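# Carry the tube rack through the door to the desk

## Task

Move the tube rack from the counter, through the door that closes by itself, onto the desk. At the end the rack must stand upright with every tube seated all the way down in a hole, and the door must be closed. The task fails if the rack or any tube touches the floor, or if a robot falls over or is left tilted. One or both robots may be used. Finish by releasing the rack and moving the robots away from it.

## Robot and tools

Robots: two identical Hello Robot Stretch 3 units, r1 and r2. Each has a differential base (two drive wheels plus a passive omni caster at the rear), a lift that moves along a vertical mast, and a telescoping arm that reaches out to the robot's RIGHT side, ending in a wrist (yaw, pitch, roll) and a two-finger gripper. The arm cannot reach forward; to move the hand forward or back you drive the base. The base is 0.33 m long and 0.34 m wide and spins about a point midway between the drive wheels, 0.05 m behind its front edge. Stowed (arm in, wrist folded), the spin sweeps a 0.28 m radius; an unfolded, level wrist reaches outside that circle.

Frames: each robot reports in its own frames. Base frame: origin on the floor between the drive wheels, x forward, y left, z up. hand_pose is in the base frame, located where the closed fingertips meet; with all wrist joints at 0 its x axis is up, y points along the arm back toward the mast, z toward the rear. The odometry frame is where the base frame was when the scene began. base_odometry comes from wheel rotation only, so wheel slip looks like motion; heading is in radians, left positive, -3.142 to 3.142. Relative positions between robots can only be judged from images, lidar_m, wrist_depth_mm and head_depth_mm.

execute_actions: arguments actions (a list holding one action, or empty to just read state and images) and cameras (list of names such as r1_head_camera, r1_nav_camera, r1_wrist_camera and the r2 equivalents, or "all"; omitted/null gives all, [] gives none). An action is an object keyed by "r1" and/or "r2". Per robot:
- base: exactly one of translate_m (relative distance in metres, -1 to 1, positive forward, measured from the base's last reported position) or rotate_rad (relative turn in radians, -3.2 to 3.2, positive counter-clockwise seen from above). No sideways motion.
- joints: absolute targets by name: lift_m 0 to 1.1 (arm height on mast), arm_m 0 to 0.52 (extension), wrist_yaw_rad -1.345 to 4.42 (0 along the arm, positive toward the robot's front, 3.0 folded over the base), wrist_pitch_rad -1.57 to 0.451 (0 level, negative tips fingers down), wrist_roll_rad -2.911 to 2.911, gripper_m -0.089 to 0.179 (bigger is wider; actual fingertip gap is about 0.007 m less when nearly shut, 0.025 m less when fully open, zero under 0.007), head_pan_rad -3.953 to 1.73 (0 forward, positive left, -1.57 looks along the arm), head_tilt_rad -1.53 to 0.419 (negative looks down).
- contact_limits: {"arm_m": effort percent 1 to 100}; the arm halts with contact_stop when its effort hits that level (negative when retracting), and the cap also limits holding force until the next action.
All motions in an action begin together. Anything you omit may still be driving toward an earlier target. An unknown key or out-of-range number rejects the whole call. If a result reports a stop, any later calls in that same reply are skipped.

wait: seconds 0 to 10; commands nothing, returns state and images. zoom_image: camera plus region [x0, y0, x1, y1] in pixels of that camera's latest full image, top-left origin, at most 504x504. Head images are 896x504, nav 672x504 (fisheye), wrist 644x364. finished_scene: scene number; ends the scene irreversibly, so only call it once the goal holds.

Results: base_status and joint_status describe how each motion ended. "done" for the base means the wheels turned the commanded amount, slip or not. "off_target" means stopped short and possibly still pushing. After contact_stop, time_out or torque_fault the old target is dropped; a lift or arm that hit something goes slack until commanded again (a heavy load may sink; closing fingers on a surface can push a slack lift up). Base, wrist and head have no contact stop and will keep pushing. A wrist servo overloaded for several seconds turns limp for 10 s (torque_fault). on_its_own lists uncommanded behaviour; "held at" is a target, not a position. motor_effort is percent of maximum, positive toward higher joint values, with peak in brackets; readings carry sizable bias and noise. Positive wheel effort pushes forward. lidar_m: 12 distances in 30-degree sectors from the base origin, first straight ahead, counter-clockwise (4th left, 7th behind, 10th right), in a plane 0.17 m up, range 0.15 to 12 m, blind to clear objects and its own robot, may miss thin legs; "-" means nothing seen. wrist_depth_mm and head_depth_mm are 7x7 grids of median depth (45–1000 mm and 280–4000 mm); the head grid is sideways like its image. base_tilt is in degrees (forward/right positive) with a fixed bias of up to about 4 degrees.

Speed: fast driving (0.30 m/s, 1.9 rad/s) only when lift_m is under 0.30, arm_m under 0.03 and wrist_yaw_rad over 2.54; otherwise 0.10 m/s and 0.63 rad/s.

Gripping: command gripper_m below the object's width (lower squeezes harder); release by going at least 0.02 above the contact value. Readings do not confirm a grasp. Over-squeezing triggers a stall guard that weakens the grip; send a new value to re-grip.

Avoid: folding or unfolding the wrist unless lift_m is 0.32–0.95, pitch -0.4, roll near 0 (once folded, lift may go to 0.25); with yaw below -0.4 keep pitch at -0.5 or lower. Pushing the arm into something rigid with the hand above about 0.45 m can tip the robot, especially a second push or with a raised contact limit. Driving while the hand holds or pushes on something fixed, or snagging furniture (worst when reversing), can tip it; back out in small steps, free the gripper, and lower lift_m to about 0.2 if still leaning. Robots must not press or bump into each other; once bases touch, even millimetres more is a hard press, and nothing in the state reports contact. They act independently and travel can differ by up to 2.5 cm per metre, which strains a shared load. Don't drop things, slam the door or push hard. Loose objects may occasionally get a brief shove. Thinking time lets the scene run while robots hold their last command.

Each tool is called after "Call:" as name(argument=value, ...), one argument or row to a line, values as JSON.

## Session

I'll start by checking the current state and camera images.

Call:
execute_actions(
  actions=[],
)

Scene clock: 0.00 s.
r1.base_odometry: x=+0.000 y=+0.000 heading=+0.000 (m, m, rad; r1's odometry frame)
r1.turned_by_wheels: +0.000 (rad since the last result)
r1.turned_by_imu: +0.000 (rad since the last result)
r1.base_tilt: forward=-0.6 right=-1.1 (deg)
r1.lidar_m: 0.78 0.84 0.72 0.71 0.77 1.16 1.83 2.00 2.45 1.43 0.99 0.79
r1.head_depth_mm: 689 693 696 698 703 705 709 / 699 704 710 713 716 721 722 / 714 716 721 724 727 732 737 / 726 730 733 739 743 747 751 / 739 744 749 752 757 761 765 / 756 759 762 766 769 773 778 / 771 772 778 781 788 790 795
r1.base_status: not commanded
r1.joint_positions: lift_m=+0.409 arm_m=+0.003 wrist_yaw_rad=+2.933 wrist_pitch_rad=-0.340 wrist_roll_rad=+0.002 gripper_m=+0.037 head_pan_rad=+0.020 head_tilt_rad=-0.006
r1.joint_status: not commanded
r1.motor_effort: left_wheel=+0 right_wheel=+1 lift_m=+28 arm_m=+0 wrist_yaw_rad=+0 wrist_pitch_rad=+5 wrist_roll_rad=+0 gripper_m=+0 head_pan_rad=+0 head_tilt_rad=+1 (%)
r1.hand_pose: x=+0.0272 y=+0.0808 z=+0.4400 quat_wxyz=(+0.192, +0.706, +0.046, +0.680) (m; r1's base frame)
r1.wrist_depth_mm: - 636 668 690 725 742 743 / - 700 709 747 769 811 771 / 707 734 763 792 815 870 787 / 751 830 827 833 892 942 791 / 833 - 892 865 910 859 790 / 740 - - 717 726 733 734 / 608 610 591 596 598 606 597
r2.base_odometry: x=+0.000 y=+0.000 heading=+0.000 (m, m, rad; r2's odometry frame)
r2.turned_by_wheels: +0.000 (rad since the last result)
r2.turned_by_imu: +0.000 (rad since the last result)
r2.base_tilt: forward=+1.1 right=+2.3 (deg)
r2.lidar_m: 0.78 0.72 0.73 0.92 1.56 2.32 2.05 1.89 1.36 0.89 0.81 0.82
r2.head_depth_mm: 1122 1144 1166 1184 1205 970 847 / 1011 1025 1029 1044 1064 1078 1076 / 913 924 935 944 958 971 983 / 830 842 851 865 871 883 886 / 765 771 781 785 798 807 814 / 707 715 720 730 736 743 752 / 658 664 671 678 684 688 695
r2.base_status: not commanded
r2.joint_positions: lift_m=+0.453 arm_m=+0.003 wrist_yaw_rad=+2.830 wrist_pitch_rad=-0.533 wrist_roll_rad=+0.006 gripper_m=+0.037 head_pan_rad=+0.008 head_tilt_rad=-0.012
r2.joint_status: not commanded
r2.motor_effort: left_wheel=-1 right_wheel=+0 lift_m=+33 arm_m=+0 wrist_yaw_rad=+1 wrist_pitch_rad=+4 wrist_roll_rad=+0 gripper_m=+0 head_pan_rad=+0 head_tilt_rad=+3 (%)
r2.hand_pose: x=+0.0428 y=+0.0506 z=+0.4411 quat_wxyz=(+0.291, +0.705, +0.077, +0.643) (m; r2's base frame)
r2.wrist_depth_mm: - - - 884 717 616 535 / - - - 958 789 661 574 / - - - - 865 725 611 / 1000 - 962 946 896 781 671 / 811 - 782 788 795 770 690 / 689 662 698 665 668 655 639 / 595 588 - 602 561 574 571
pictures: r1_head_camera (sideways: a quarter turn clockwise sets it upright), r1_nav_camera (sideways: a quarter turn counterclockwise sets it upright), r1_wrist_camera, r2_head_camera (sideways: a quarter turn clockwise sets it upright), r2_nav_camera (sideways: a quarter turn counterclockwise sets it upright), r2_wrist_camera
Images, in order (width x height): r1_head_camera 896x504, r1_nav_camera 672x504, r1_wrist_camera 644x364, r2_head_camera 896x504, r2_nav_camera 672x504, r2_wrist_camera 644x364.

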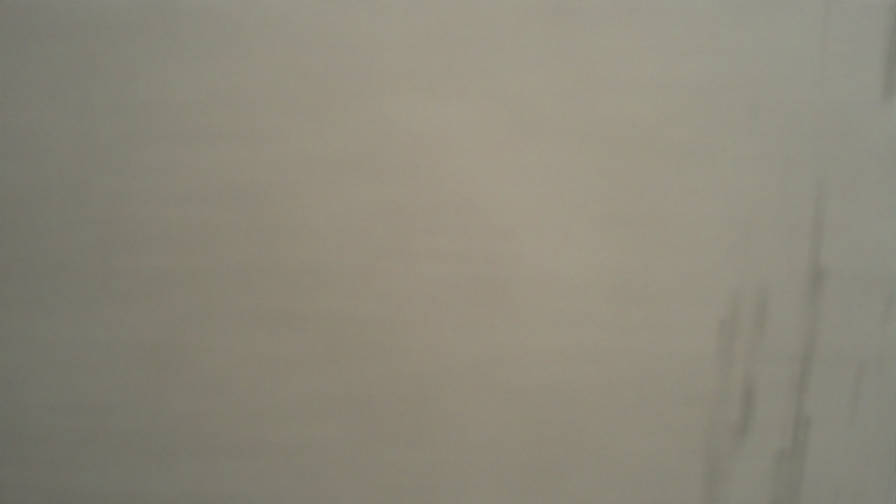

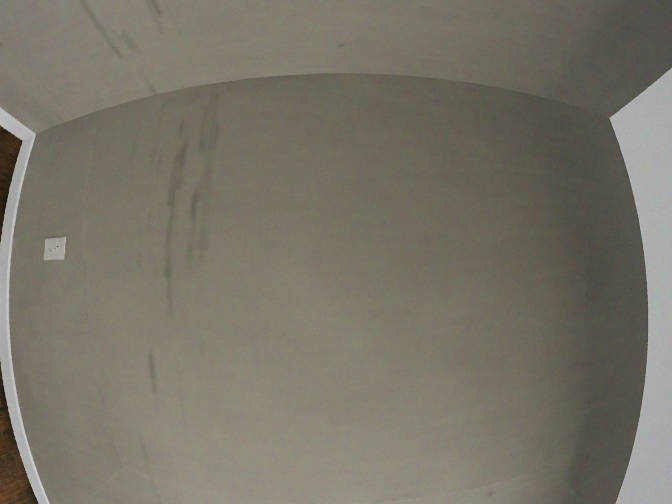

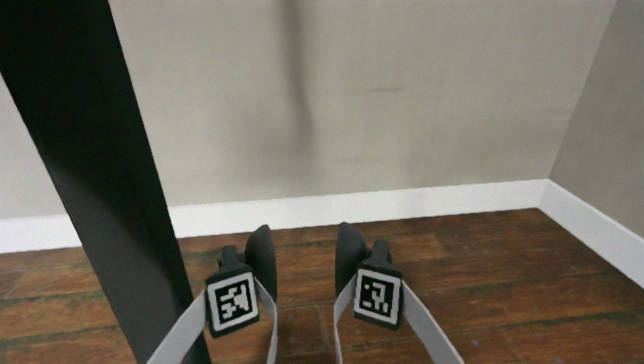

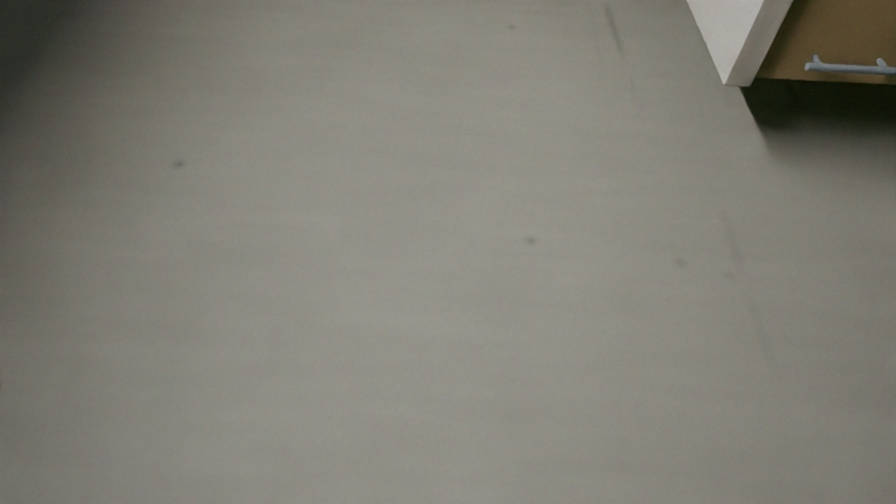

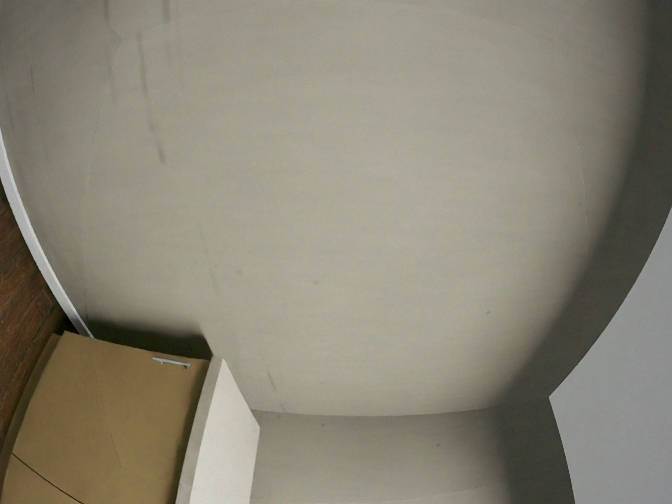

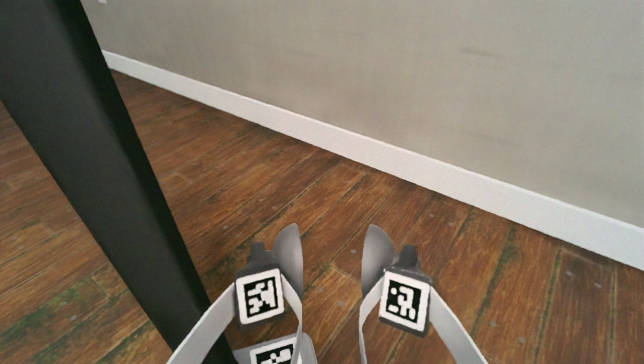

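Call:
execute_actions(
  actions=[
    {"r1": {"joints": {"head_pan_rad": 1.5, "head_tilt_rad": -0.3}}, "r2": {"joints": {"head_pan_rad": 1.5, "head_tilt_rad": -0.3}}},
  ],
  cameras=["r1_nav_camera", "r2_nav_camera", "r1_head_camera", "r2_head_camera"],
)

Scene clock: 5.63 s.
r1.base_odometry: x=+0.000 y=+0.000 heading=+0.000 (m, m, rad; r1's odometry frame)
r1.turned_by_wheels: +0.000 (rad since the last result)
r1.turned_by_imu: +0.001 (rad since the last result)
r1.base_tilt: forward=-0.7 right=-1.1 (deg)
r1.lidar_m: 0.78 0.85 0.71 0.71 0.77 1.16 1.84 2.00 2.45 1.43 0.99 0.79
r1.head_depth_mm: 568 600 637 677 722 777 836 / 561 590 629 673 721 780 846 / 571 606 639 681 725 771 853 / 576 609 645 688 736 778 862 / 580 616 652 695 741 784 869 / 584 619 658 700 750 813 881 / 587 623 661 705 757 822 892
r1.base_status: not commanded
r1.joint_positions: lift_m=+0.409 arm_m=+0.003 wrist_yaw_rad=+2.933 wrist_pitch_rad=-0.340 wrist_roll_rad=+0.002 gripper_m=+0.037 head_pan_rad=+1.493 head_tilt_rad=-0.296
r1.joint_status: all done
r1.motor_effort: left_wheel=+0(0) right_wheel=+1(0) lift_m=+28(28) arm_m=-1(1) wrist_yaw_rad=+0(0) wrist_pitch_rad=+5(4) wrist_roll_rad=+0(0) gripper_m=+0(0) head_pan_rad=+4(53) head_tilt_rad=-2(22) (%)
r1.hand_pose: x=+0.0272 y=+0.0808 z=+0.4400 quat_wxyz=(+0.192, +0.706, +0.046, +0.680) (m; r1's base frame)
r1.wrist_depth_mm: - 644 643 665 702 714 737 / - 680 693 734 753 799 761 / 717 755 765 822 836 863 817 / 756 820 829 865 923 947 825 / 812 - 890 902 886 886 805 / 727 - - 724 704 723 733 / 615 618 591 601 599 613 602
r2.base_odometry: x=+0.000 y=+0.000 heading=+0.000 (m, m, rad; r2's odometry frame)
r2.turned_by_wheels: +0.000 (rad since the last result)
r2.turned_by_imu: +0.001 (rad since the last result)
r2.base_tilt: forward=+1.0 right=+2.2 (deg)
r2.lidar_m: 0.78 0.72 0.73 0.92 1.56 2.32 2.05 1.90 1.37 0.89 0.81 0.82
r2.head_depth_mm: 668 695 721 748 777 811 844 / 732 761 796 827 863 907 946 / 810 842 882 929 971 1019 1074 / 901 945 996 1049 1110 1183 1249 / 1020 1075 1137 1210 1301 1378 1390 / 1174 1245 1335 1430 1543 1620 1413 / 1384 1492 1604 1762 1909 1807 1407
r2.base_status: not commanded
r2.joint_positions: lift_m=+0.453 arm_m=+0.003 wrist_yaw_rad=+2.830 wrist_pitch_rad=-0.533 wrist_roll_rad=+0.006 gripper_m=+0.037 head_pan_rad=+1.493 head_tilt_rad=-0.296
r2.joint_status: all done
r2.motor_effort: left_wheel=+0(0) right_wheel=+0(0) lift_m=+33(33) arm_m=+0(0) wrist_yaw_rad=+1(1) wrist_pitch_rad=+4(4) wrist_roll_rad=+0(0) gripper_m=+0(0) head_pan_rad=+4(57) head_tilt_rad=-3(30) (%)
r2.hand_pose: x=+0.0428 y=+0.0506 z=+0.4411 quat_wxyz=(+0.291, +0.705, +0.077, +0.643) (m; r2's base frame)
r2.wrist_depth_mm: - - - 872 721 616 538 / - - - 962 777 664 578 / - - - - 856 711 611 / 966 999 988 952 907 773 658 / 804 - 811 783 792 764 704 / 698 669 708 670 663 656 653 / 594 588 - 601 562 572 564
pictures: r1_head_camera (sideways: a quarter turn clockwise sets it upright), r1_nav_camera (sideways: a quarter turn counterclockwise sets it upright), r2_head_camera (sideways: a quarter turn clockwise sets it upright), r2_nav_camera (sideways: a quarter turn counterclockwise sets it upright)
Images, in order (width x height): r1_head_camera 896x504, r1_nav_camera 672x504, r2_head_camera 896x504, r2_nav_camera 672x504.

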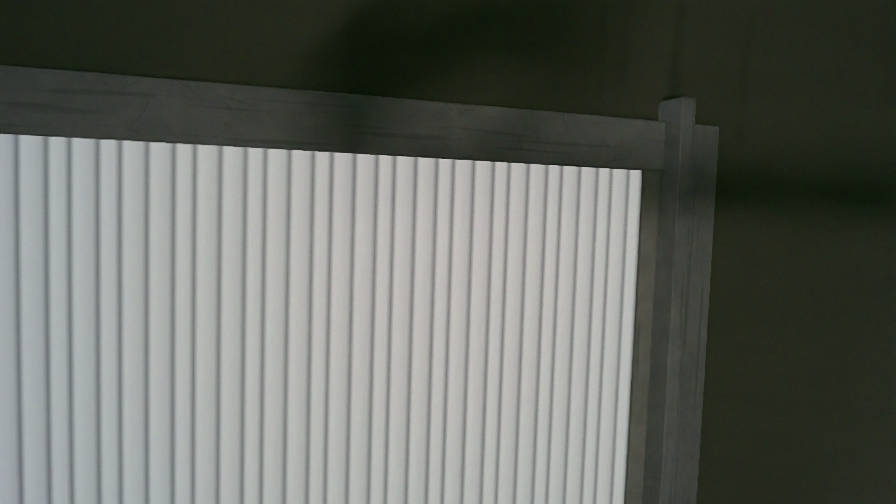

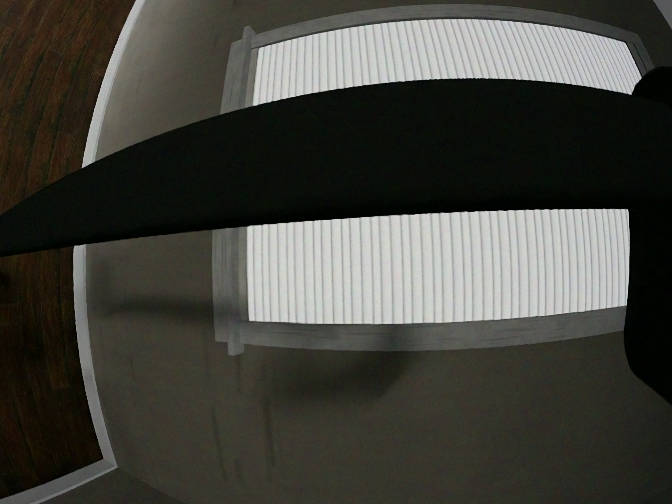

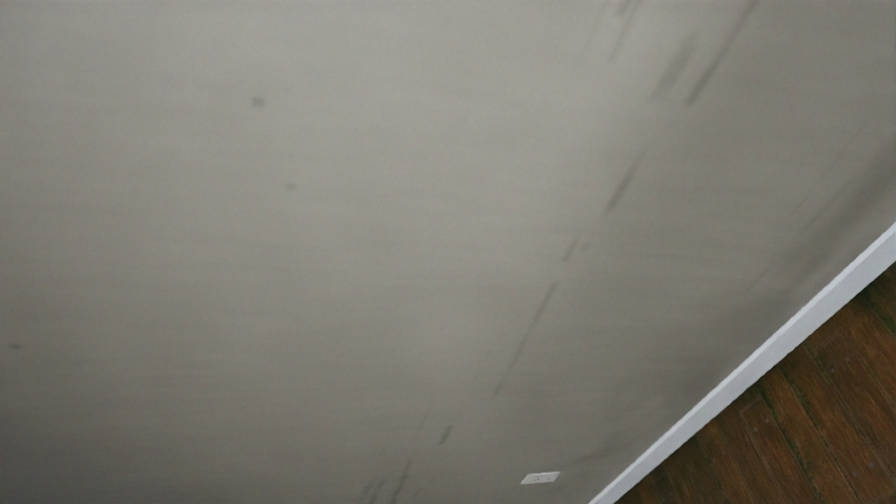

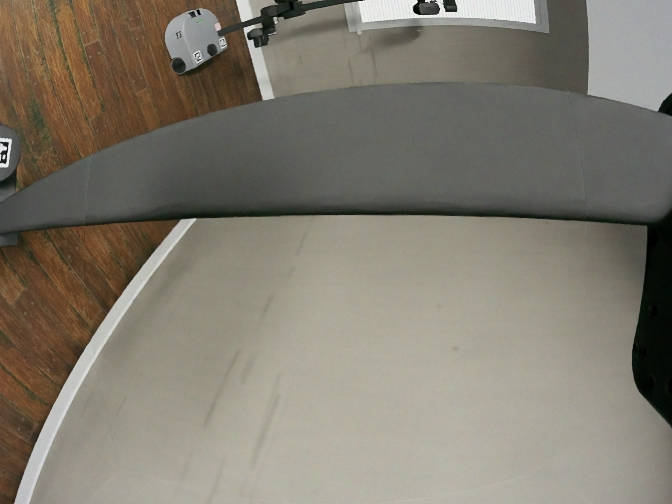

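Call:
execute_actions(
  actions=[
    {"r1": {"joints": {"head_pan_rad": -3.1, "head_tilt_rad": -0.3}}, "r2": {"joints": {"head_pan_rad": -3.1, "head_tilt_rad": -0.3}}},
  ],
  cameras=["r1_nav_camera", "r2_nav_camera", "r1_head_camera", "r2_head_camera"],
)

Scene clock: 13.23 s.
r1.base_odometry: x=+0.000 y=+0.000 heading=+0.000 (m, m, rad; r1's odometry frame)
r1.turned_by_wheels: +0.000 (rad since the last result)
r1.turned_by_imu: +0.001 (rad since the last result)
r1.base_tilt: forward=-0.5 right=-1.1 (deg)
r1.lidar_m: 0.78 0.85 0.71 0.71 0.77 1.16 1.83 2.00 2.45 1.43 0.98 0.79
r1.head_depth_mm: 1512 1597 1682 1797 1904 1868 1476 / 1530 1627 1721 1822 1944 1866 1471 / 1570 1658 1754 1871 1995 1879 1468 / 1608 1700 1807 1920 2043 1872 1478 / 1637 1722 1838 1952 2087 1855 1469 / 1667 1765 1889 2016 2140 1867 1463 / 1699 1800 1916 2051 2184 1858 1461
r1.base_status: not commanded
r1.joint_positions: lift_m=+0.409 arm_m=+0.003 wrist_yaw_rad=+2.933 wrist_pitch_rad=-0.340 wrist_roll_rad=+0.002 gripper_m=+0.037 head_pan_rad=-3.093 head_tilt_rad=-0.296
r1.joint_status: all done
r1.motor_effort: left_wheel=+0(0) right_wheel=+1(1) lift_m=+28(28) arm_m=-1(1) wrist_yaw_rad=+0(0) wrist_pitch_rad=+5(5) wrist_roll_rad=+0(0) gripper_m=+1(0) head_pan_rad=-4(52) head_tilt_rad=-2(3) (%)
r1.hand_pose: x=+0.0272 y=+0.0808 z=+0.4400 quat_wxyz=(+0.192, +0.706, +0.046, +0.680) (m; r1's base frame)
r1.wrist_depth_mm: - 632 675 678 715 733 764 / - 697 719 740 771 796 799 / 724 750 772 790 836 877 795 / 766 814 847 904 876 991 791 / 822 - 890 882 885 871 785 / 720 - - 725 713 705 720 / 616 600 592 616 607 611 607
r2.base_odometry: x=+0.000 y=+0.000 heading=+0.000 (m, m, rad; r2's odometry frame)
r2.turned_by_wheels: +0.000 (rad since the last result)
r2.turned_by_imu: +0.001 (rad since the last result)
r2.base_tilt: forward=+1.0 right=+2.3 (deg)
r2.lidar_m: 0.78 0.72 0.73 0.92 1.56 2.32 2.05 1.89 1.37 0.89 0.82 0.82
r2.head_depth_mm: 2379 2464 2566 2589 2621 1893 1466 / 2234 2395 2622 2777 2602 1863 1454 / 2081 2203 2364 2581 2564 1841 1443 / 1930 2056 2190 2368 2400 1841 1439 / 1826 1945 2046 2173 2295 1828 1428 / 1691 1801 1899 2017 2142 1814 1410 / 1598 1689 1767 1877 1997 1805 1404
r2.base_status: not commanded
r2.joint_positions: lift_m=+0.453 arm_m=+0.003 wrist_yaw_rad=+2.830 wrist_pitch_rad=-0.533 wrist_roll_rad=+0.006 gripper_m=+0.037 head_pan_rad=-3.093 head_tilt_rad=-0.296
r2.joint_status: all done
r2.motor_effort: left_wheel=+0(1) right_wheel=+0(0) lift_m=+34(33) arm_m=+0(0) wrist_yaw_rad=+0(0) wrist_pitch_rad=+4(4) wrist_roll_rad=+0(0) gripper_m=-1(0) head_pan_rad=-5(58) head_tilt_rad=-2(2) (%)
r2.hand_pose: x=+0.0428 y=+0.0506 z=+0.4411 quat_wxyz=(+0.291, +0.705, +0.077, +0.643) (m; r2's base frame)
r2.wrist_depth_mm: - - - 870 719 617 537 / - - - 958 783 667 568 / - - - - 867 721 619 / 979 991 956 955 918 776 662 / 810 - 796 791 790 773 701 / 679 667 698 670 665 664 650 / 589 595 - 598 562 579 562
pictures: r1_head_camera (sideways: a quarter turn clockwise sets it upright), r1_nav_camera (sideways: a quarter turn counterclockwise sets it upright), r2_head_camera (sideways: a quarter turn clockwise sets it upright), r2_nav_camera (sideways: a quarter turn counterclockwise sets it upright)
Images, in order (width x height): r1_head_camera 896x504, r1_nav_camera 672x504, r2_head_camera 896x504, r2_nav_camera 672x504.

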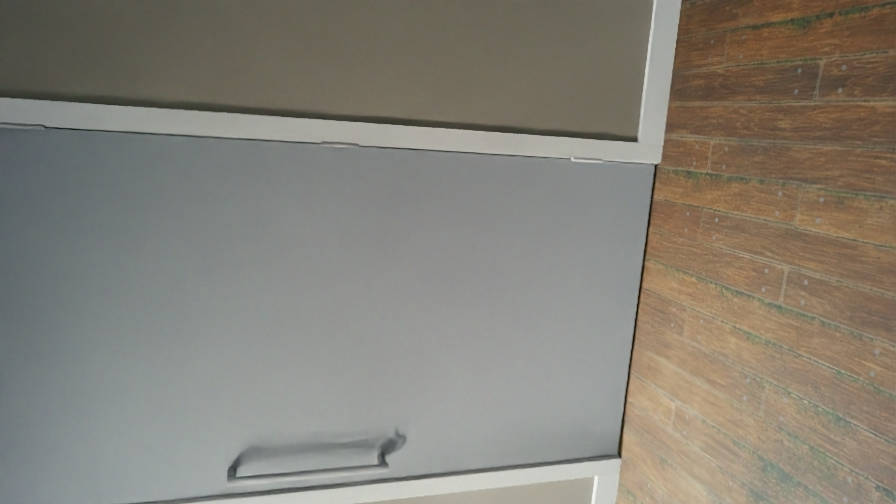

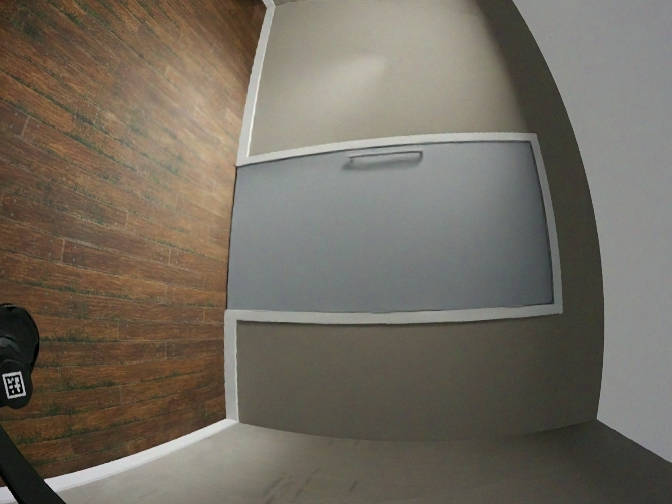

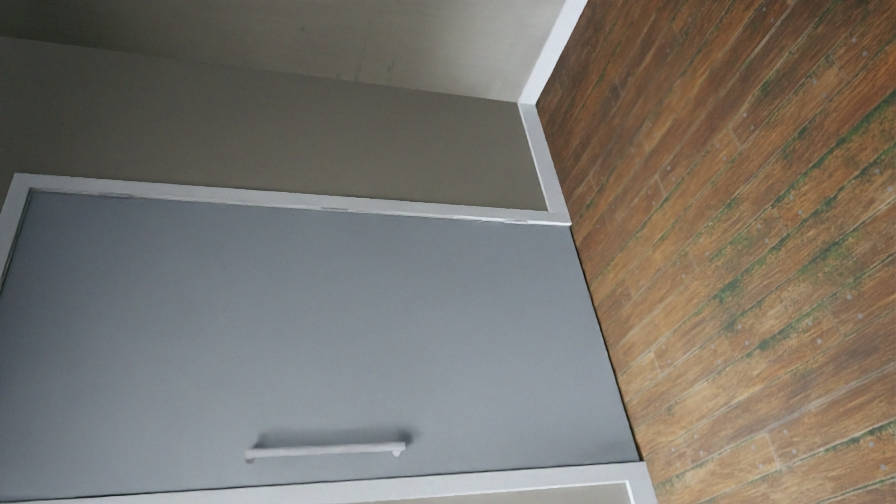

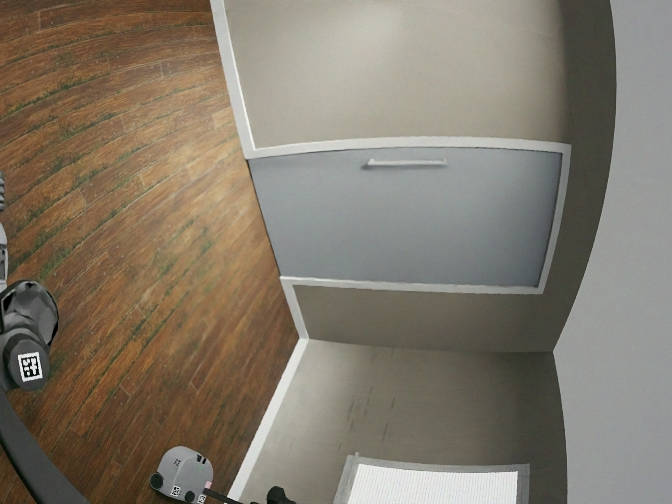

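Call:
execute_actions(
  actions=[
    {"r1": {"joints": {"head_pan_rad": -1.5, "head_tilt_rad": -0.3}}, "r2": {"joints": {"head_pan_rad": -1.5, "head_tilt_rad": -0.3}}},
  ],
  cameras=["r1_nav_camera", "r2_nav_camera", "r1_head_camera", "r2_head_camera"],
)

Scene clock: 19.33 s.
r1.base_odometry: x=+0.000 y=+0.000 heading=+0.000 (m, m, rad; r1's odometry frame)
r1.turned_by_wheels: +0.000 (rad since the last result)
r1.turned_by_imu: +0.001 (rad since the last result)
r1.base_tilt: forward=-0.5 right=-1.1 (deg)
r1.lidar_m: 0.78 0.85 0.71 0.71 0.76 1.16 1.83 2.00 2.45 1.43 0.99 0.79
r1.head_depth_mm: 2490 2637 2745 2333 2448 1877 1481 / 2519 2621 2519 2365 2319 1660 1474 / 2604 2765 2511 2399 2325 1690 1481 / 2634 2807 2899 2488 2549 1882 1474 / 2141 2245 2336 2459 2384 1856 1466 / 1635 1706 1764 1813 1885 1790 1466 / 1333 1371 1417 1449 1504 1538 1438
r1.base_status: not commanded
r1.joint_positions: lift_m=+0.409 arm_m=+0.003 wrist_yaw_rad=+2.933 wrist_pitch_rad=-0.340 wrist_roll_rad=+0.002 gripper_m=+0.037 head_pan_rad=-1.507 head_tilt_rad=-0.296
r1.joint_status: all done
r1.motor_effort: left_wheel=+0(1) right_wheel=+1(1) lift_m=+28(28) arm_m=+0(1) wrist_yaw_rad=+0(0) wrist_pitch_rad=+4(4) wrist_roll_rad=+0(0) gripper_m=+0(0) head_pan_rad=+4(52) head_tilt_rad=-2(3) (%)
r1.hand_pose: x=+0.0272 y=+0.0808 z=+0.4400 quat_wxyz=(+0.192, +0.706, +0.046, +0.680) (m; r1's base frame)
r1.wrist_depth_mm: - 644 658 667 716 716 753 / - 683 705 740 777 771 794 / 716 752 770 792 814 869 795 / 760 819 826 875 914 981 799 / 805 - 868 854 857 879 791 / 723 - - 706 715 722 699 / 615 617 584 608 596 607 593
r2.base_odometry: x=+0.000 y=+0.000 heading=+0.000 (m, m, rad; r2's odometry frame)
r2.turned_by_wheels: +0.000 (rad since the last result)
r2.turned_by_imu: +0.001 (rad since the last result)
r2.base_tilt: forward=+1.0 right=+2.3 (deg)
r2.lidar_m: 0.78 0.72 0.73 0.92 1.56 2.32 2.05 1.89 1.37 0.89 0.82 0.82
r2.head_depth_mm: 1839 1971 2101 2074 2180 1810 1463 / 1694 1828 1962 1366 1328 1466 1456 / 1578 1674 1810 1343 1186 1295 1408 / 1466 1566 1660 1190 1068 1175 1314 / 1376 1452 1556 1299 977 1060 1147 / 1302 1368 1453 1267 907 972 1052 / 1225 1281 1347 1255 855 895 961
r2.base_status: not commanded
r2.joint_positions: lift_m=+0.453 arm_m=+0.003 wrist_yaw_rad=+2.830 wrist_pitch_rad=-0.533 wrist_roll_rad=+0.006 gripper_m=+0.037 head_pan_rad=-1.507 head_tilt_rad=-0.296
r2.joint_status: all done
r2.motor_effort: left_wheel=+0(0) right_wheel=+0(0) lift_m=+33(33) arm_m=+0(0) wrist_yaw_rad=+0(1) wrist_pitch_rad=+4(4) wrist_roll_rad=+1(0) gripper_m=-1(0) head_pan_rad=+4(57) head_tilt_rad=-2(2) (%)
r2.hand_pose: x=+0.0428 y=+0.0506 z=+0.4411 quat_wxyz=(+0.291, +0.705, +0.077, +0.643) (m; r2's base frame)
r2.wrist_depth_mm: - - - 850 725 618 539 / - - - 984 788 659 574 / - - - - 865 723 613 / 988 978 988 985 903 773 655 / 816 - 802 786 782 760 703 / 685 666 693 675 660 658 659 / 589 593 - 597 569 577 569
pictures: r1_head_camera (sideways: a quarter turn clockwise sets it upright), r1_nav_camera (sideways: a quarter turn counterclockwise sets it upright), r2_head_camera (sideways: a quarter turn clockwise sets it upright), r2_nav_camera (sideways: a quarter turn counterclockwise sets it upright)
Images, in order (width x height): r1_head_camera 896x504, r1_nav_camera 672x504, r2_head_camera 896x504, r2_nav_camera 672x504.

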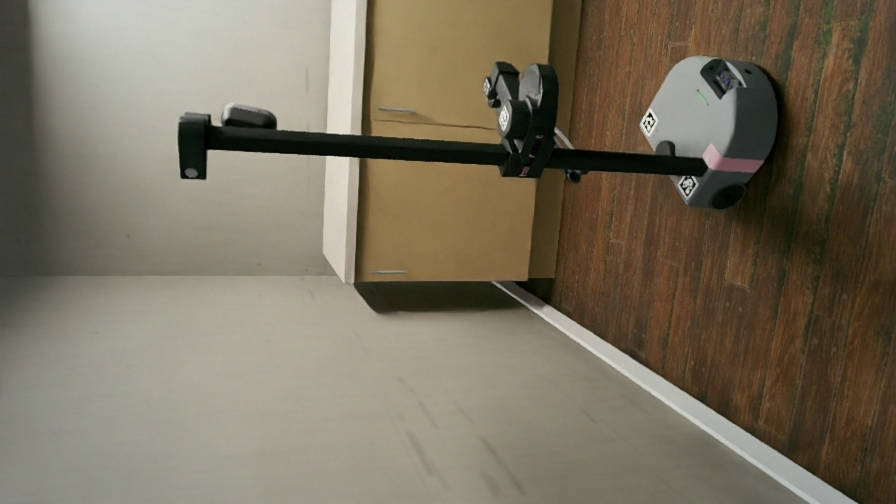

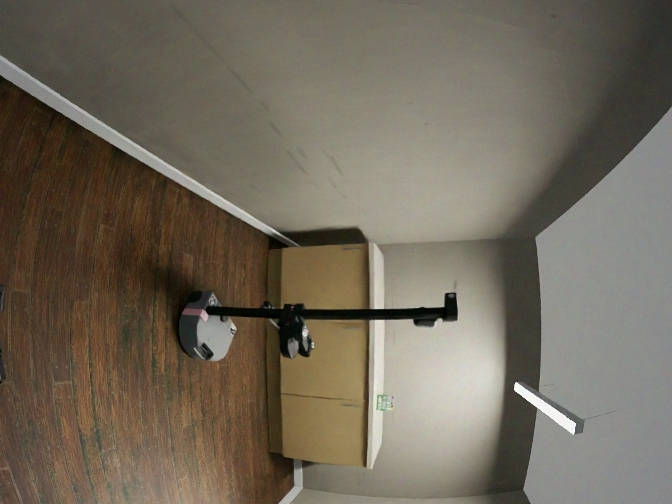

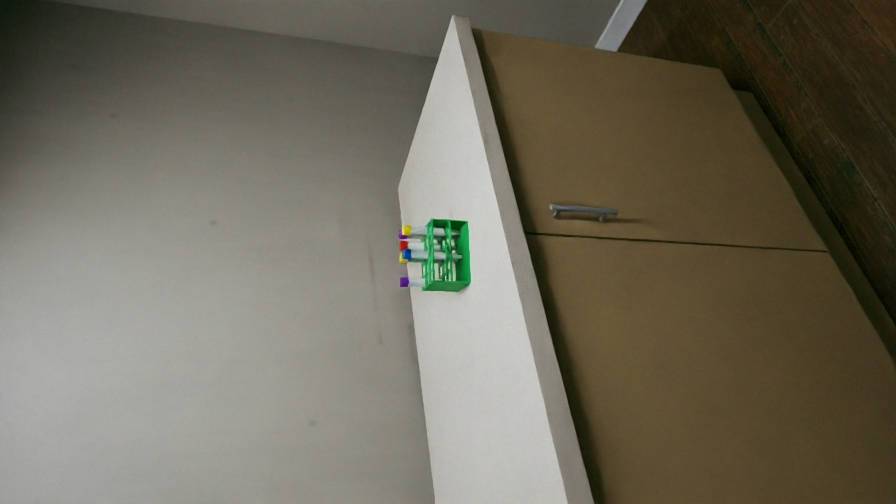

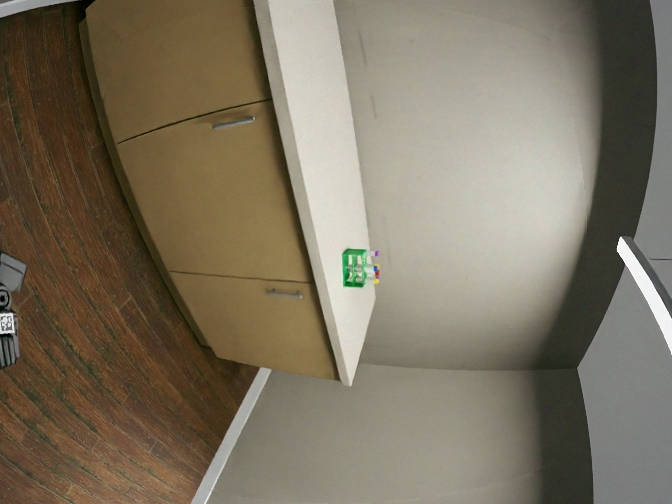

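Call:
zoom_image(
  camera="r2_head_camera",
  region=[340, 160, 540, 340],
)

Region (340, 160, 540, 340) of r2_head_camera's 896x504 image, scaled by 2.520, with more detail than that image has; it fills the top 454 rows of this view, and the rest is white.

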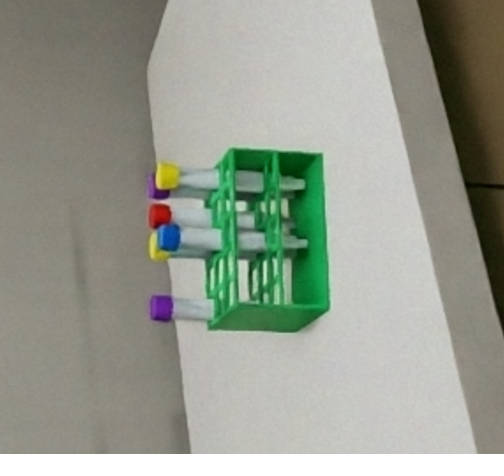

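Call:
execute_actions(
  actions=[
    {"r1": {"base": {"rotate_rad": -2.379}, "joints": {"lift_m": 0.28, "head_pan_rad": 0.0, "head_tilt_rad": -0.3}}, "r2": {"base": {"rotate_rad": 1.288}, "joints": {"lift_m": 0.9, "head_pan_rad": -1.57, "head_tilt_rad": -0.4}}},
  ],
  cameras=["r1_nav_camera", "r1_head_camera", "r2_nav_camera"],
)

Scene clock: 144.23 s.
r1.base_odometry: x=+0.000 y=+0.000 heading=-2.379 (m, m, rad; r1's odometry frame)
r1.turned_by_wheels: -2.379 (rad since the last result)
r1.turned_by_imu: -2.353 (rad since the last result)
r1.base_tilt: forward=-0.6 right=-1.1 (deg)
r1.lidar_m: 2.29 1.51 1.33 0.85 0.78 0.79 0.78 0.71 0.71 0.88 1.76 1.86
r1.head_depth_mm: 1847 1932 2001 2099 2214 1878 1473 / 2038 2130 2225 2336 2359 1869 1469 / 2279 2390 2504 2654 2554 1870 1478 / 2541 2708 2841 3017 2559 1853 1472 / 2890 3086 3236 3471 2546 1858 1469 / 2831 2989 3139 3208 2529 1866 1470 / 2683 2776 2858 2464 2506 1856 1464
r1.base_status: done
r1.joint_positions: lift_m=+0.280 arm_m=+0.003 wrist_yaw_rad=+2.933 wrist_pitch_rad=-0.340 wrist_roll_rad=+0.002 gripper_m=+0.037 head_pan_rad=-0.007 head_tilt_rad=-0.297
r1.joint_status: all done
r1.motor_effort: left_wheel=+3(16) right_wheel=-2(8) lift_m=+18(23) arm_m=-1(1) wrist_yaw_rad=+0(0) wrist_pitch_rad=+5(5) wrist_roll_rad=+0(0) gripper_m=+0(0) head_pan_rad=+4(52) head_tilt_rad=-1(2) (%)
r1.hand_pose: x=+0.0272 y=+0.0807 z=+0.3109 quat_wxyz=(+0.192, +0.706, +0.046, +0.680) (m; r1's base frame)
r1.wrist_depth_mm: - 752 920 - - - - / - 822 979 - - - - / - 851 - - - - - / 659 876 920 863 867 854 858 / 670 - 706 679 690 663 658 / 560 - - 547 546 556 552 / 467 470 - 467 452 462 461
r2.base_odometry: x=+0.000 y=+0.000 heading=+1.288 (m, m, rad; r2's odometry frame)
r2.turned_by_wheels: +1.288 (rad since the last result)
r2.turned_by_imu: +1.279 (rad since the last result)
r2.base_tilt: forward=+1.0 right=+2.3 (deg)
r2.lidar_m: 0.78 1.18 1.54 2.41 1.91 1.89 1.06 0.83 0.81 0.87 0.73 0.72
r2.head_depth_mm: 1241 1315 1388 1038 862 923 976 / 1286 1391 1482 1023 932 1004 1076 / 1106 1229 1365 1009 1015 1107 1234 / 962 1047 1150 1205 1153 1233 1329 / 858 920 991 1083 1189 1313 1348 / 764 814 873 946 1020 1114 1213 / 692 733 779 836 899 968 1047
r2.base_status: done
r2.joint_positions: lift_m=+0.900 arm_m=+0.003 wrist_yaw_rad=+2.830 wrist_pitch_rad=-0.534 wrist_roll_rad=+0.006 gripper_m=+0.037 head_pan_rad=-1.563 head_tilt_rad=-0.395
r2.joint_status: all done
r2.motor_effort: left_wheel=-3(8) right_wheel=+5(9) lift_m=+43(45) arm_m=+0(0) wrist_yaw_rad=+0(1) wrist_pitch_rad=+4(4) wrist_roll_rad=+0(0) gripper_m=+0(1) head_pan_rad=-4(14) head_tilt_rad=-3(19) (%)
r2.hand_pose: x=+0.0427 y=+0.0505 z=+0.8872 quat_wxyz=(+0.291, +0.704, +0.078, +0.643) (m; r2's base frame)
r2.wrist_depth_mm: - - - - - - - / - - - - - - - / - - - - - - - / - - - - - - - / - - - - - - - / - - - - - - - / - - - - - - 962
pictures: r1_head_camera (sideways: a quarter turn clockwise sets it upright), r1_nav_camera (sideways: a quarter turn counterclockwise sets it upright), r2_nav_camera (sideways: a quarter turn counterclockwise sets it upright)
Images, in order (width x height): r1_head_camera 896x504, r1_nav_camera 672x504, r2_nav_camera 672x504.

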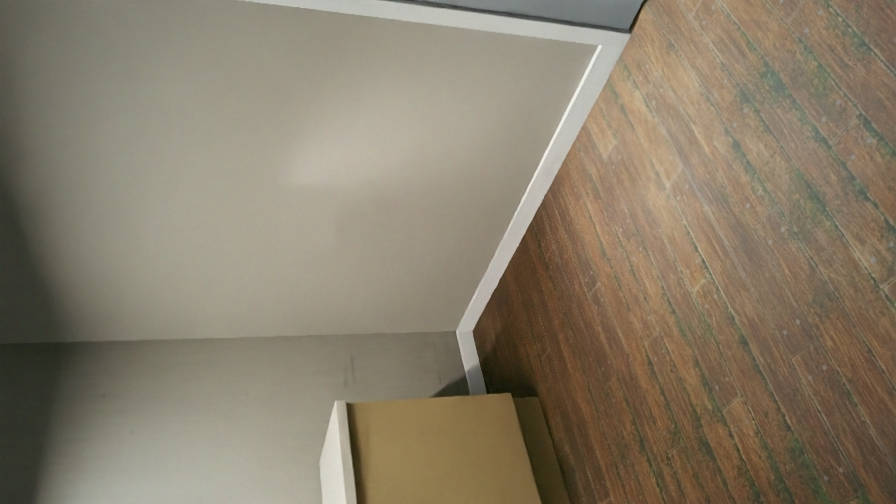

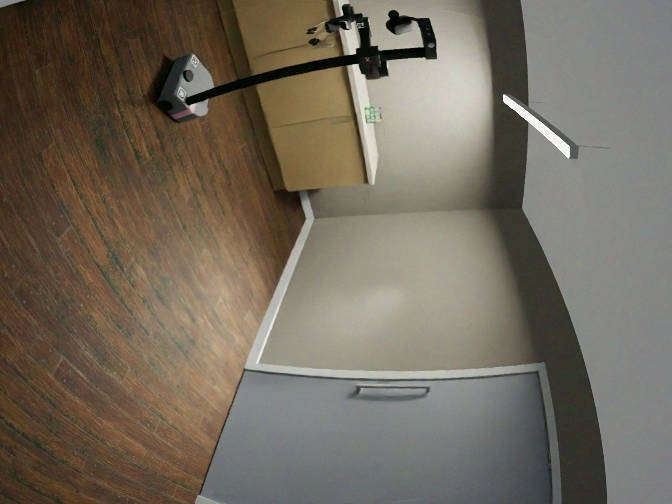

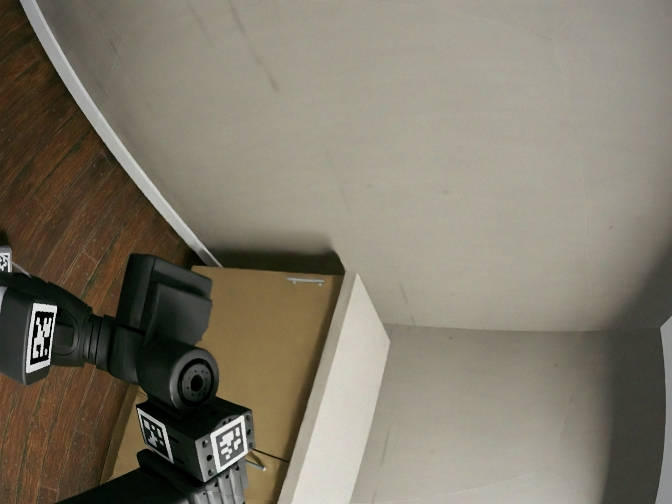

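Call:
execute_actions(
  actions=[
    {"r1": {"base": {"translate_m": 1.0}}, "r2": {"base": {"translate_m": -0.72}}},
  ],
  cameras=["r1_nav_camera", "r2_nav_camera"],
)

Scene clock: 160.57 s.
r1.base_odometry: x=-0.723 y=-0.691 heading=-2.379 (m, m, rad; r1's odometry frame)
r1.turned_by_wheels: +0.000 (rad since the last result)
r1.turned_by_imu: +0.007 (rad since the last result)
r1.base_tilt: forward=-0.7 right=-1.1 (deg)
r1.lidar_m: 1.52 1.16 1.23 1.54 1.41 1.42 1.63 1.49 1.50 1.34 1.22 1.23
r1.head_depth_mm: 1229 1275 1328 1388 1444 1516 1472 / 1354 1411 1478 1542 1621 1667 1474 / 1497 1576 1648 1736 1839 1816 1473 / 1689 1773 1886 2008 2136 1864 1465 / 1927 2060 2184 2340 2393 1870 1475 / 2122 2236 2342 2487 2532 1858 1469 / 1996 2103 2192 2315 2279 1831 1467
r1.base_status: done
r1.joint_positions: lift_m=+0.280 arm_m=+0.003 wrist_yaw_rad=+2.933 wrist_pitch_rad=-0.340 wrist_roll_rad=+0.002 gripper_m=+0.037 head_pan_rad=-0.007 head_tilt_rad=-0.297
r1.joint_status: not commanded
r1.motor_effort: left_wheel=+2(15) right_wheel=-2(6) lift_m=+19(19) arm_m=-1(1) wrist_yaw_rad=+0(1) wrist_pitch_rad=+4(5) wrist_roll_rad=+0(0) gripper_m=+0(1) head_pan_rad=+4(3) head_tilt_rad=-2(2) (%)
r1.hand_pose: x=+0.0272 y=+0.0807 z=+0.3109 quat_wxyz=(+0.192, +0.706, +0.046, +0.680) (m; r1's base frame)
r1.wrist_depth_mm: - - - - - - - / - - - - - - - / - - - - - - - / 886 867 887 873 865 862 851 / 686 - 712 669 667 672 662 / 558 - - 553 552 544 541 / 466 465 - 456 467 462 466
r2.base_odometry: x=-0.201 y=-0.691 heading=+1.288 (m, m, rad; r2's odometry frame)
r2.turned_by_wheels: +0.000 (rad since the last result)
r2.turned_by_imu: -0.003 (rad since the last result)
r2.base_tilt: forward=+1.0 right=+2.3 (deg)
r2.lidar_m: 1.40 2.11 1.19 1.68 1.34 1.32 0.52 0.41 0.40 0.43 0.63 1.29
r2.head_depth_mm: 865 918 971 999 689 516 437 / 931 984 1041 1024 682 512 500 / 989 1052 1124 1013 676 516 566 / 1062 1138 1226 998 668 561 626 / 1155 1239 1342 985 662 637 698 / 1262 1365 1458 969 687 725 825 / 1267 1339 1413 953 733 839 984
r2.base_status: done
r2.joint_positions: lift_m=+0.900 arm_m=+0.003 wrist_yaw_rad=+2.830 wrist_pitch_rad=-0.534 wrist_roll_rad=+0.006 gripper_m=+0.037 head_pan_rad=-1.563 head_tilt_rad=-0.395
r2.joint_status: not commanded
r2.motor_effort: left_wheel=-3(8) right_wheel=+4(5) lift_m=+43(44) arm_m=-1(0) wrist_yaw_rad=+1(0) wrist_pitch_rad=+4(5) wrist_roll_rad=+0(0) gripper_m=+0(0) head_pan_rad=-5(5) head_tilt_rad=-3(3) (%)
r2.hand_pose: x=+0.0427 y=+0.0505 z=+0.8872 quat_wxyz=(+0.291, +0.704, +0.078, +0.643) (m; r2's base frame)
r2.wrist_depth_mm: - - - - - - - / - - - - - - - / - - - - - - - / - - - - - - - / - - - - - - - / - - - - - - - / - - - - - - -
pictures: r1_nav_camera (sideways: a quarter turn counterclockwise sets it upright), r2_nav_camera (sideways: a quarter turn counterclockwise sets it upright)
Images, in order (width x height): r1_nav_camera 672x504, r2_nav_camera 672x504.

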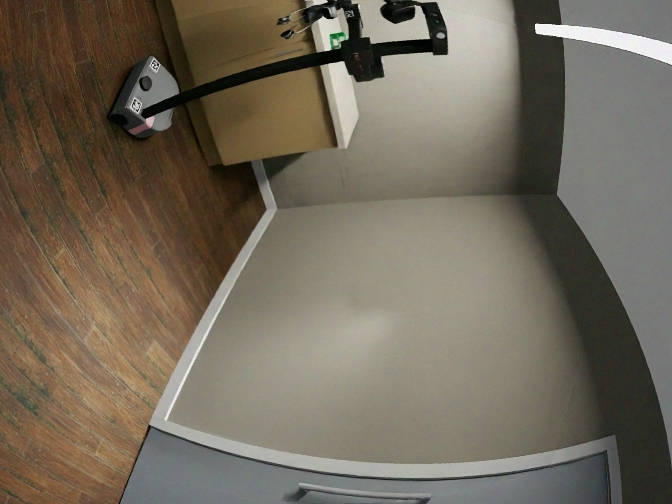

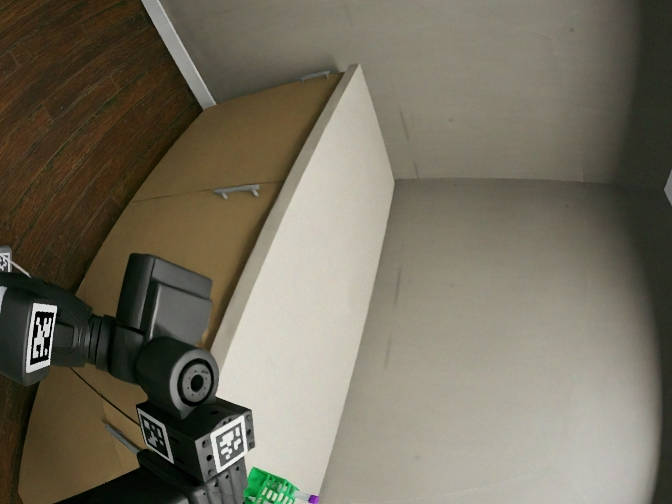

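Call:
execute_actions(
  actions=[
    {"r1": {"base": {"translate_m": 0.62}, "joints": {"head_pan_rad": -0.9, "head_tilt_rad": -0.2}}, "r2": {"base": {"rotate_rad": -0.64}, "joints": {"head_pan_rad": -1.57, "head_tilt_rad": -0.6}}},
  ],
  cameras=["r1_nav_camera", "r1_head_camera", "r2_head_camera"],
)

Scene clock: 184.80 s.
r1.base_odometry: x=-1.171 y=-1.119 heading=-2.379 (m, m, rad; r1's odometry frame)
r1.turned_by_wheels: +0.000 (rad since the last result)
r1.turned_by_imu: +0.004 (rad since the last result)
r1.base_tilt: forward=-0.6 right=-1.1 (deg)
r1.lidar_m: 1.03 1.17 0.74 1.44 1.79 1.81 2.15 1.97 1.40 0.91 0.83 0.84
r1.head_depth_mm: 698 726 756 790 827 875 925 / 692 721 753 789 827 874 922 / 702 733 763 799 839 877 929 / 703 733 766 803 841 883 930 / 707 738 771 804 842 888 936 / 707 739 771 808 847 892 941 / 708 740 774 811 851 896 945
r1.base_status: done
r1.joint_positions: lift_m=+0.280 arm_m=+0.003 wrist_yaw_rad=+2.933 wrist_pitch_rad=-0.340 wrist_roll_rad=+0.002 gripper_m=+0.037 head_pan_rad=-0.893 head_tilt_rad=-0.211
r1.joint_status: all done
r1.motor_effort: left_wheel=+2(15) right_wheel=-1(5) lift_m=+19(18) arm_m=-1(1) wrist_yaw_rad=+0(0) wrist_pitch_rad=+5(5) wrist_roll_rad=+0(0) gripper_m=+0(0) head_pan_rad=-4(52) head_tilt_rad=+5(15) (%)
r1.hand_pose: x=+0.0272 y=+0.0807 z=+0.3109 quat_wxyz=(+0.192, +0.706, +0.046, +0.680) (m; r1's base frame)
r1.wrist_depth_mm: - - - - - 977 844 / - - - - - - 933 / - - - 830 873 - - / 873 871 866 831 824 873 861 / 691 - 702 682 667 678 678 / 547 - - 546 550 547 547 / 466 469 - 467 460 462 457
r2.base_odometry: x=-0.201 y=-0.691 heading=+0.648 (m, m, rad; r2's odometry frame)
r2.turned_by_wheels: -0.640 (rad since the last result)
r2.turned_by_imu: -0.634 (rad since the last result)
r2.base_tilt: forward=+1.1 right=+2.3 (deg)
r2.lidar_m: 1.29 1.34 1.84 2.73 1.87 1.37 1.32 0.58 0.42 0.40 0.41 0.55
r2.head_depth_mm: 826 920 976 695 531 563 - / 827 921 981 616 526 - - / 832 918 985 628 522 569 - / 827 923 977 673 518 566 - / 830 923 959 670 515 564 - / 831 923 946 663 512 596 772 / 835 925 932 658 508 593 743
r2.base_status: done
r2.joint_positions: lift_m=+0.900 arm_m=+0.003 wrist_yaw_rad=+2.830 wrist_pitch_rad=-0.534 wrist_roll_rad=+0.006 gripper_m=+0.037 head_pan_rad=-1.563 head_tilt_rad=-0.593
r2.joint_status: all done
r2.motor_effort: left_wheel=+3(7) right_wheel=-4(8) lift_m=+43(44) arm_m=+0(0) wrist_yaw_rad=+0(1) wrist_pitch_rad=+4(4) wrist_roll_rad=+0(0) gripper_m=+1(0) head_pan_rad=-5(6) head_tilt_rad=-5(26) (%)
r2.hand_pose: x=+0.0427 y=+0.0505 z=+0.8872 quat_wxyz=(+0.291, +0.704, +0.078, +0.643) (m; r2's base frame)
r2.wrist_depth_mm: - - - - - - - / - - - - - - - / - - - - - - - / - - - - - - - / - - - - - - - / - - - - - - - / - - - - 998 - -
pictures: r1_head_camera (sideways: a quarter turn clockwise sets it upright), r1_nav_camera (sideways: a quarter turn counterclockwise sets it upright), r2_head_camera (sideways: a quarter turn clockwise sets it upright)
Images, in order (width x height): r1_head_camera 896x504, r1_nav_camera 672x504, r2_head_camera 896x504.

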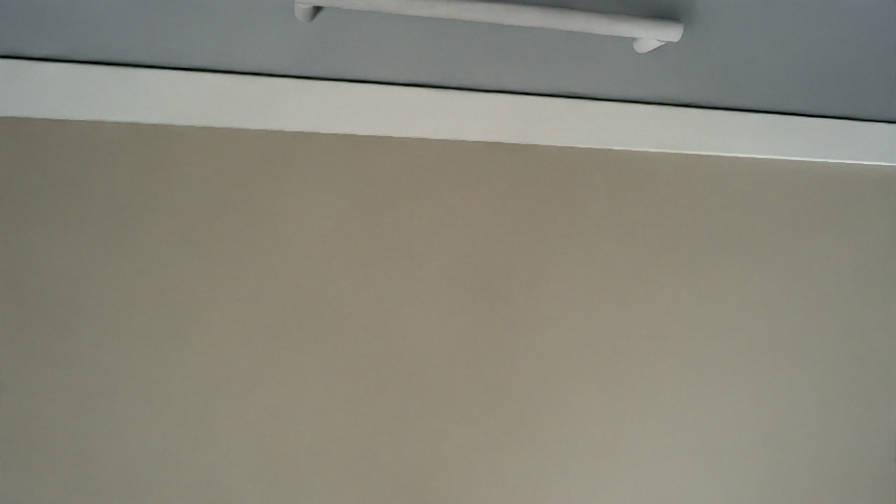

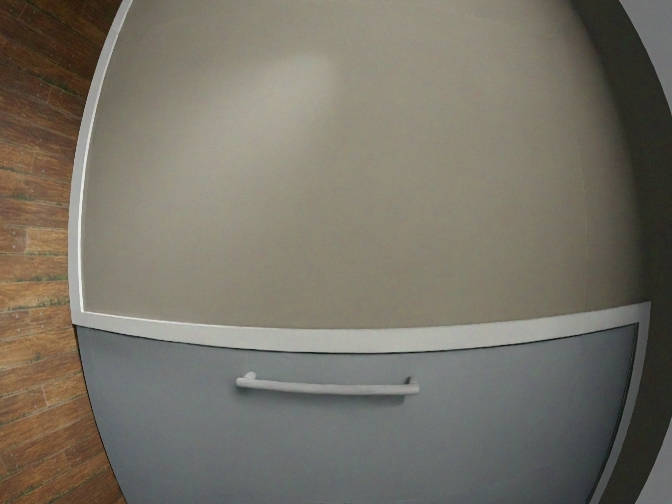

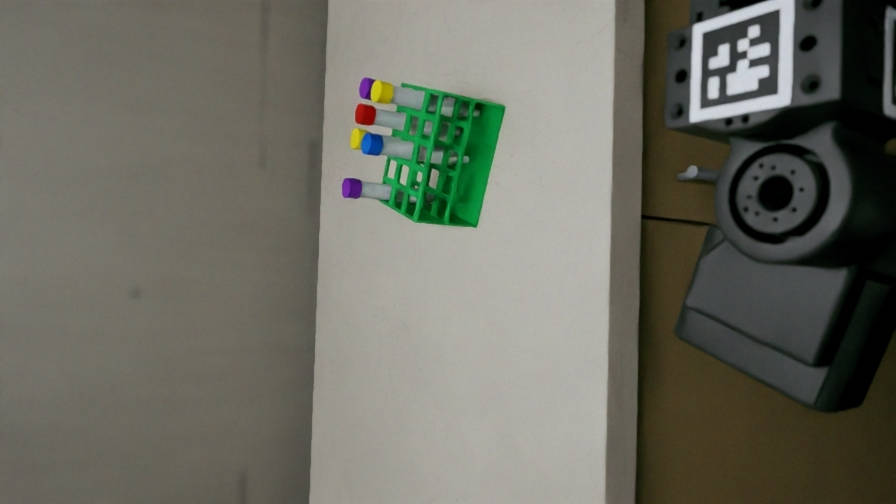

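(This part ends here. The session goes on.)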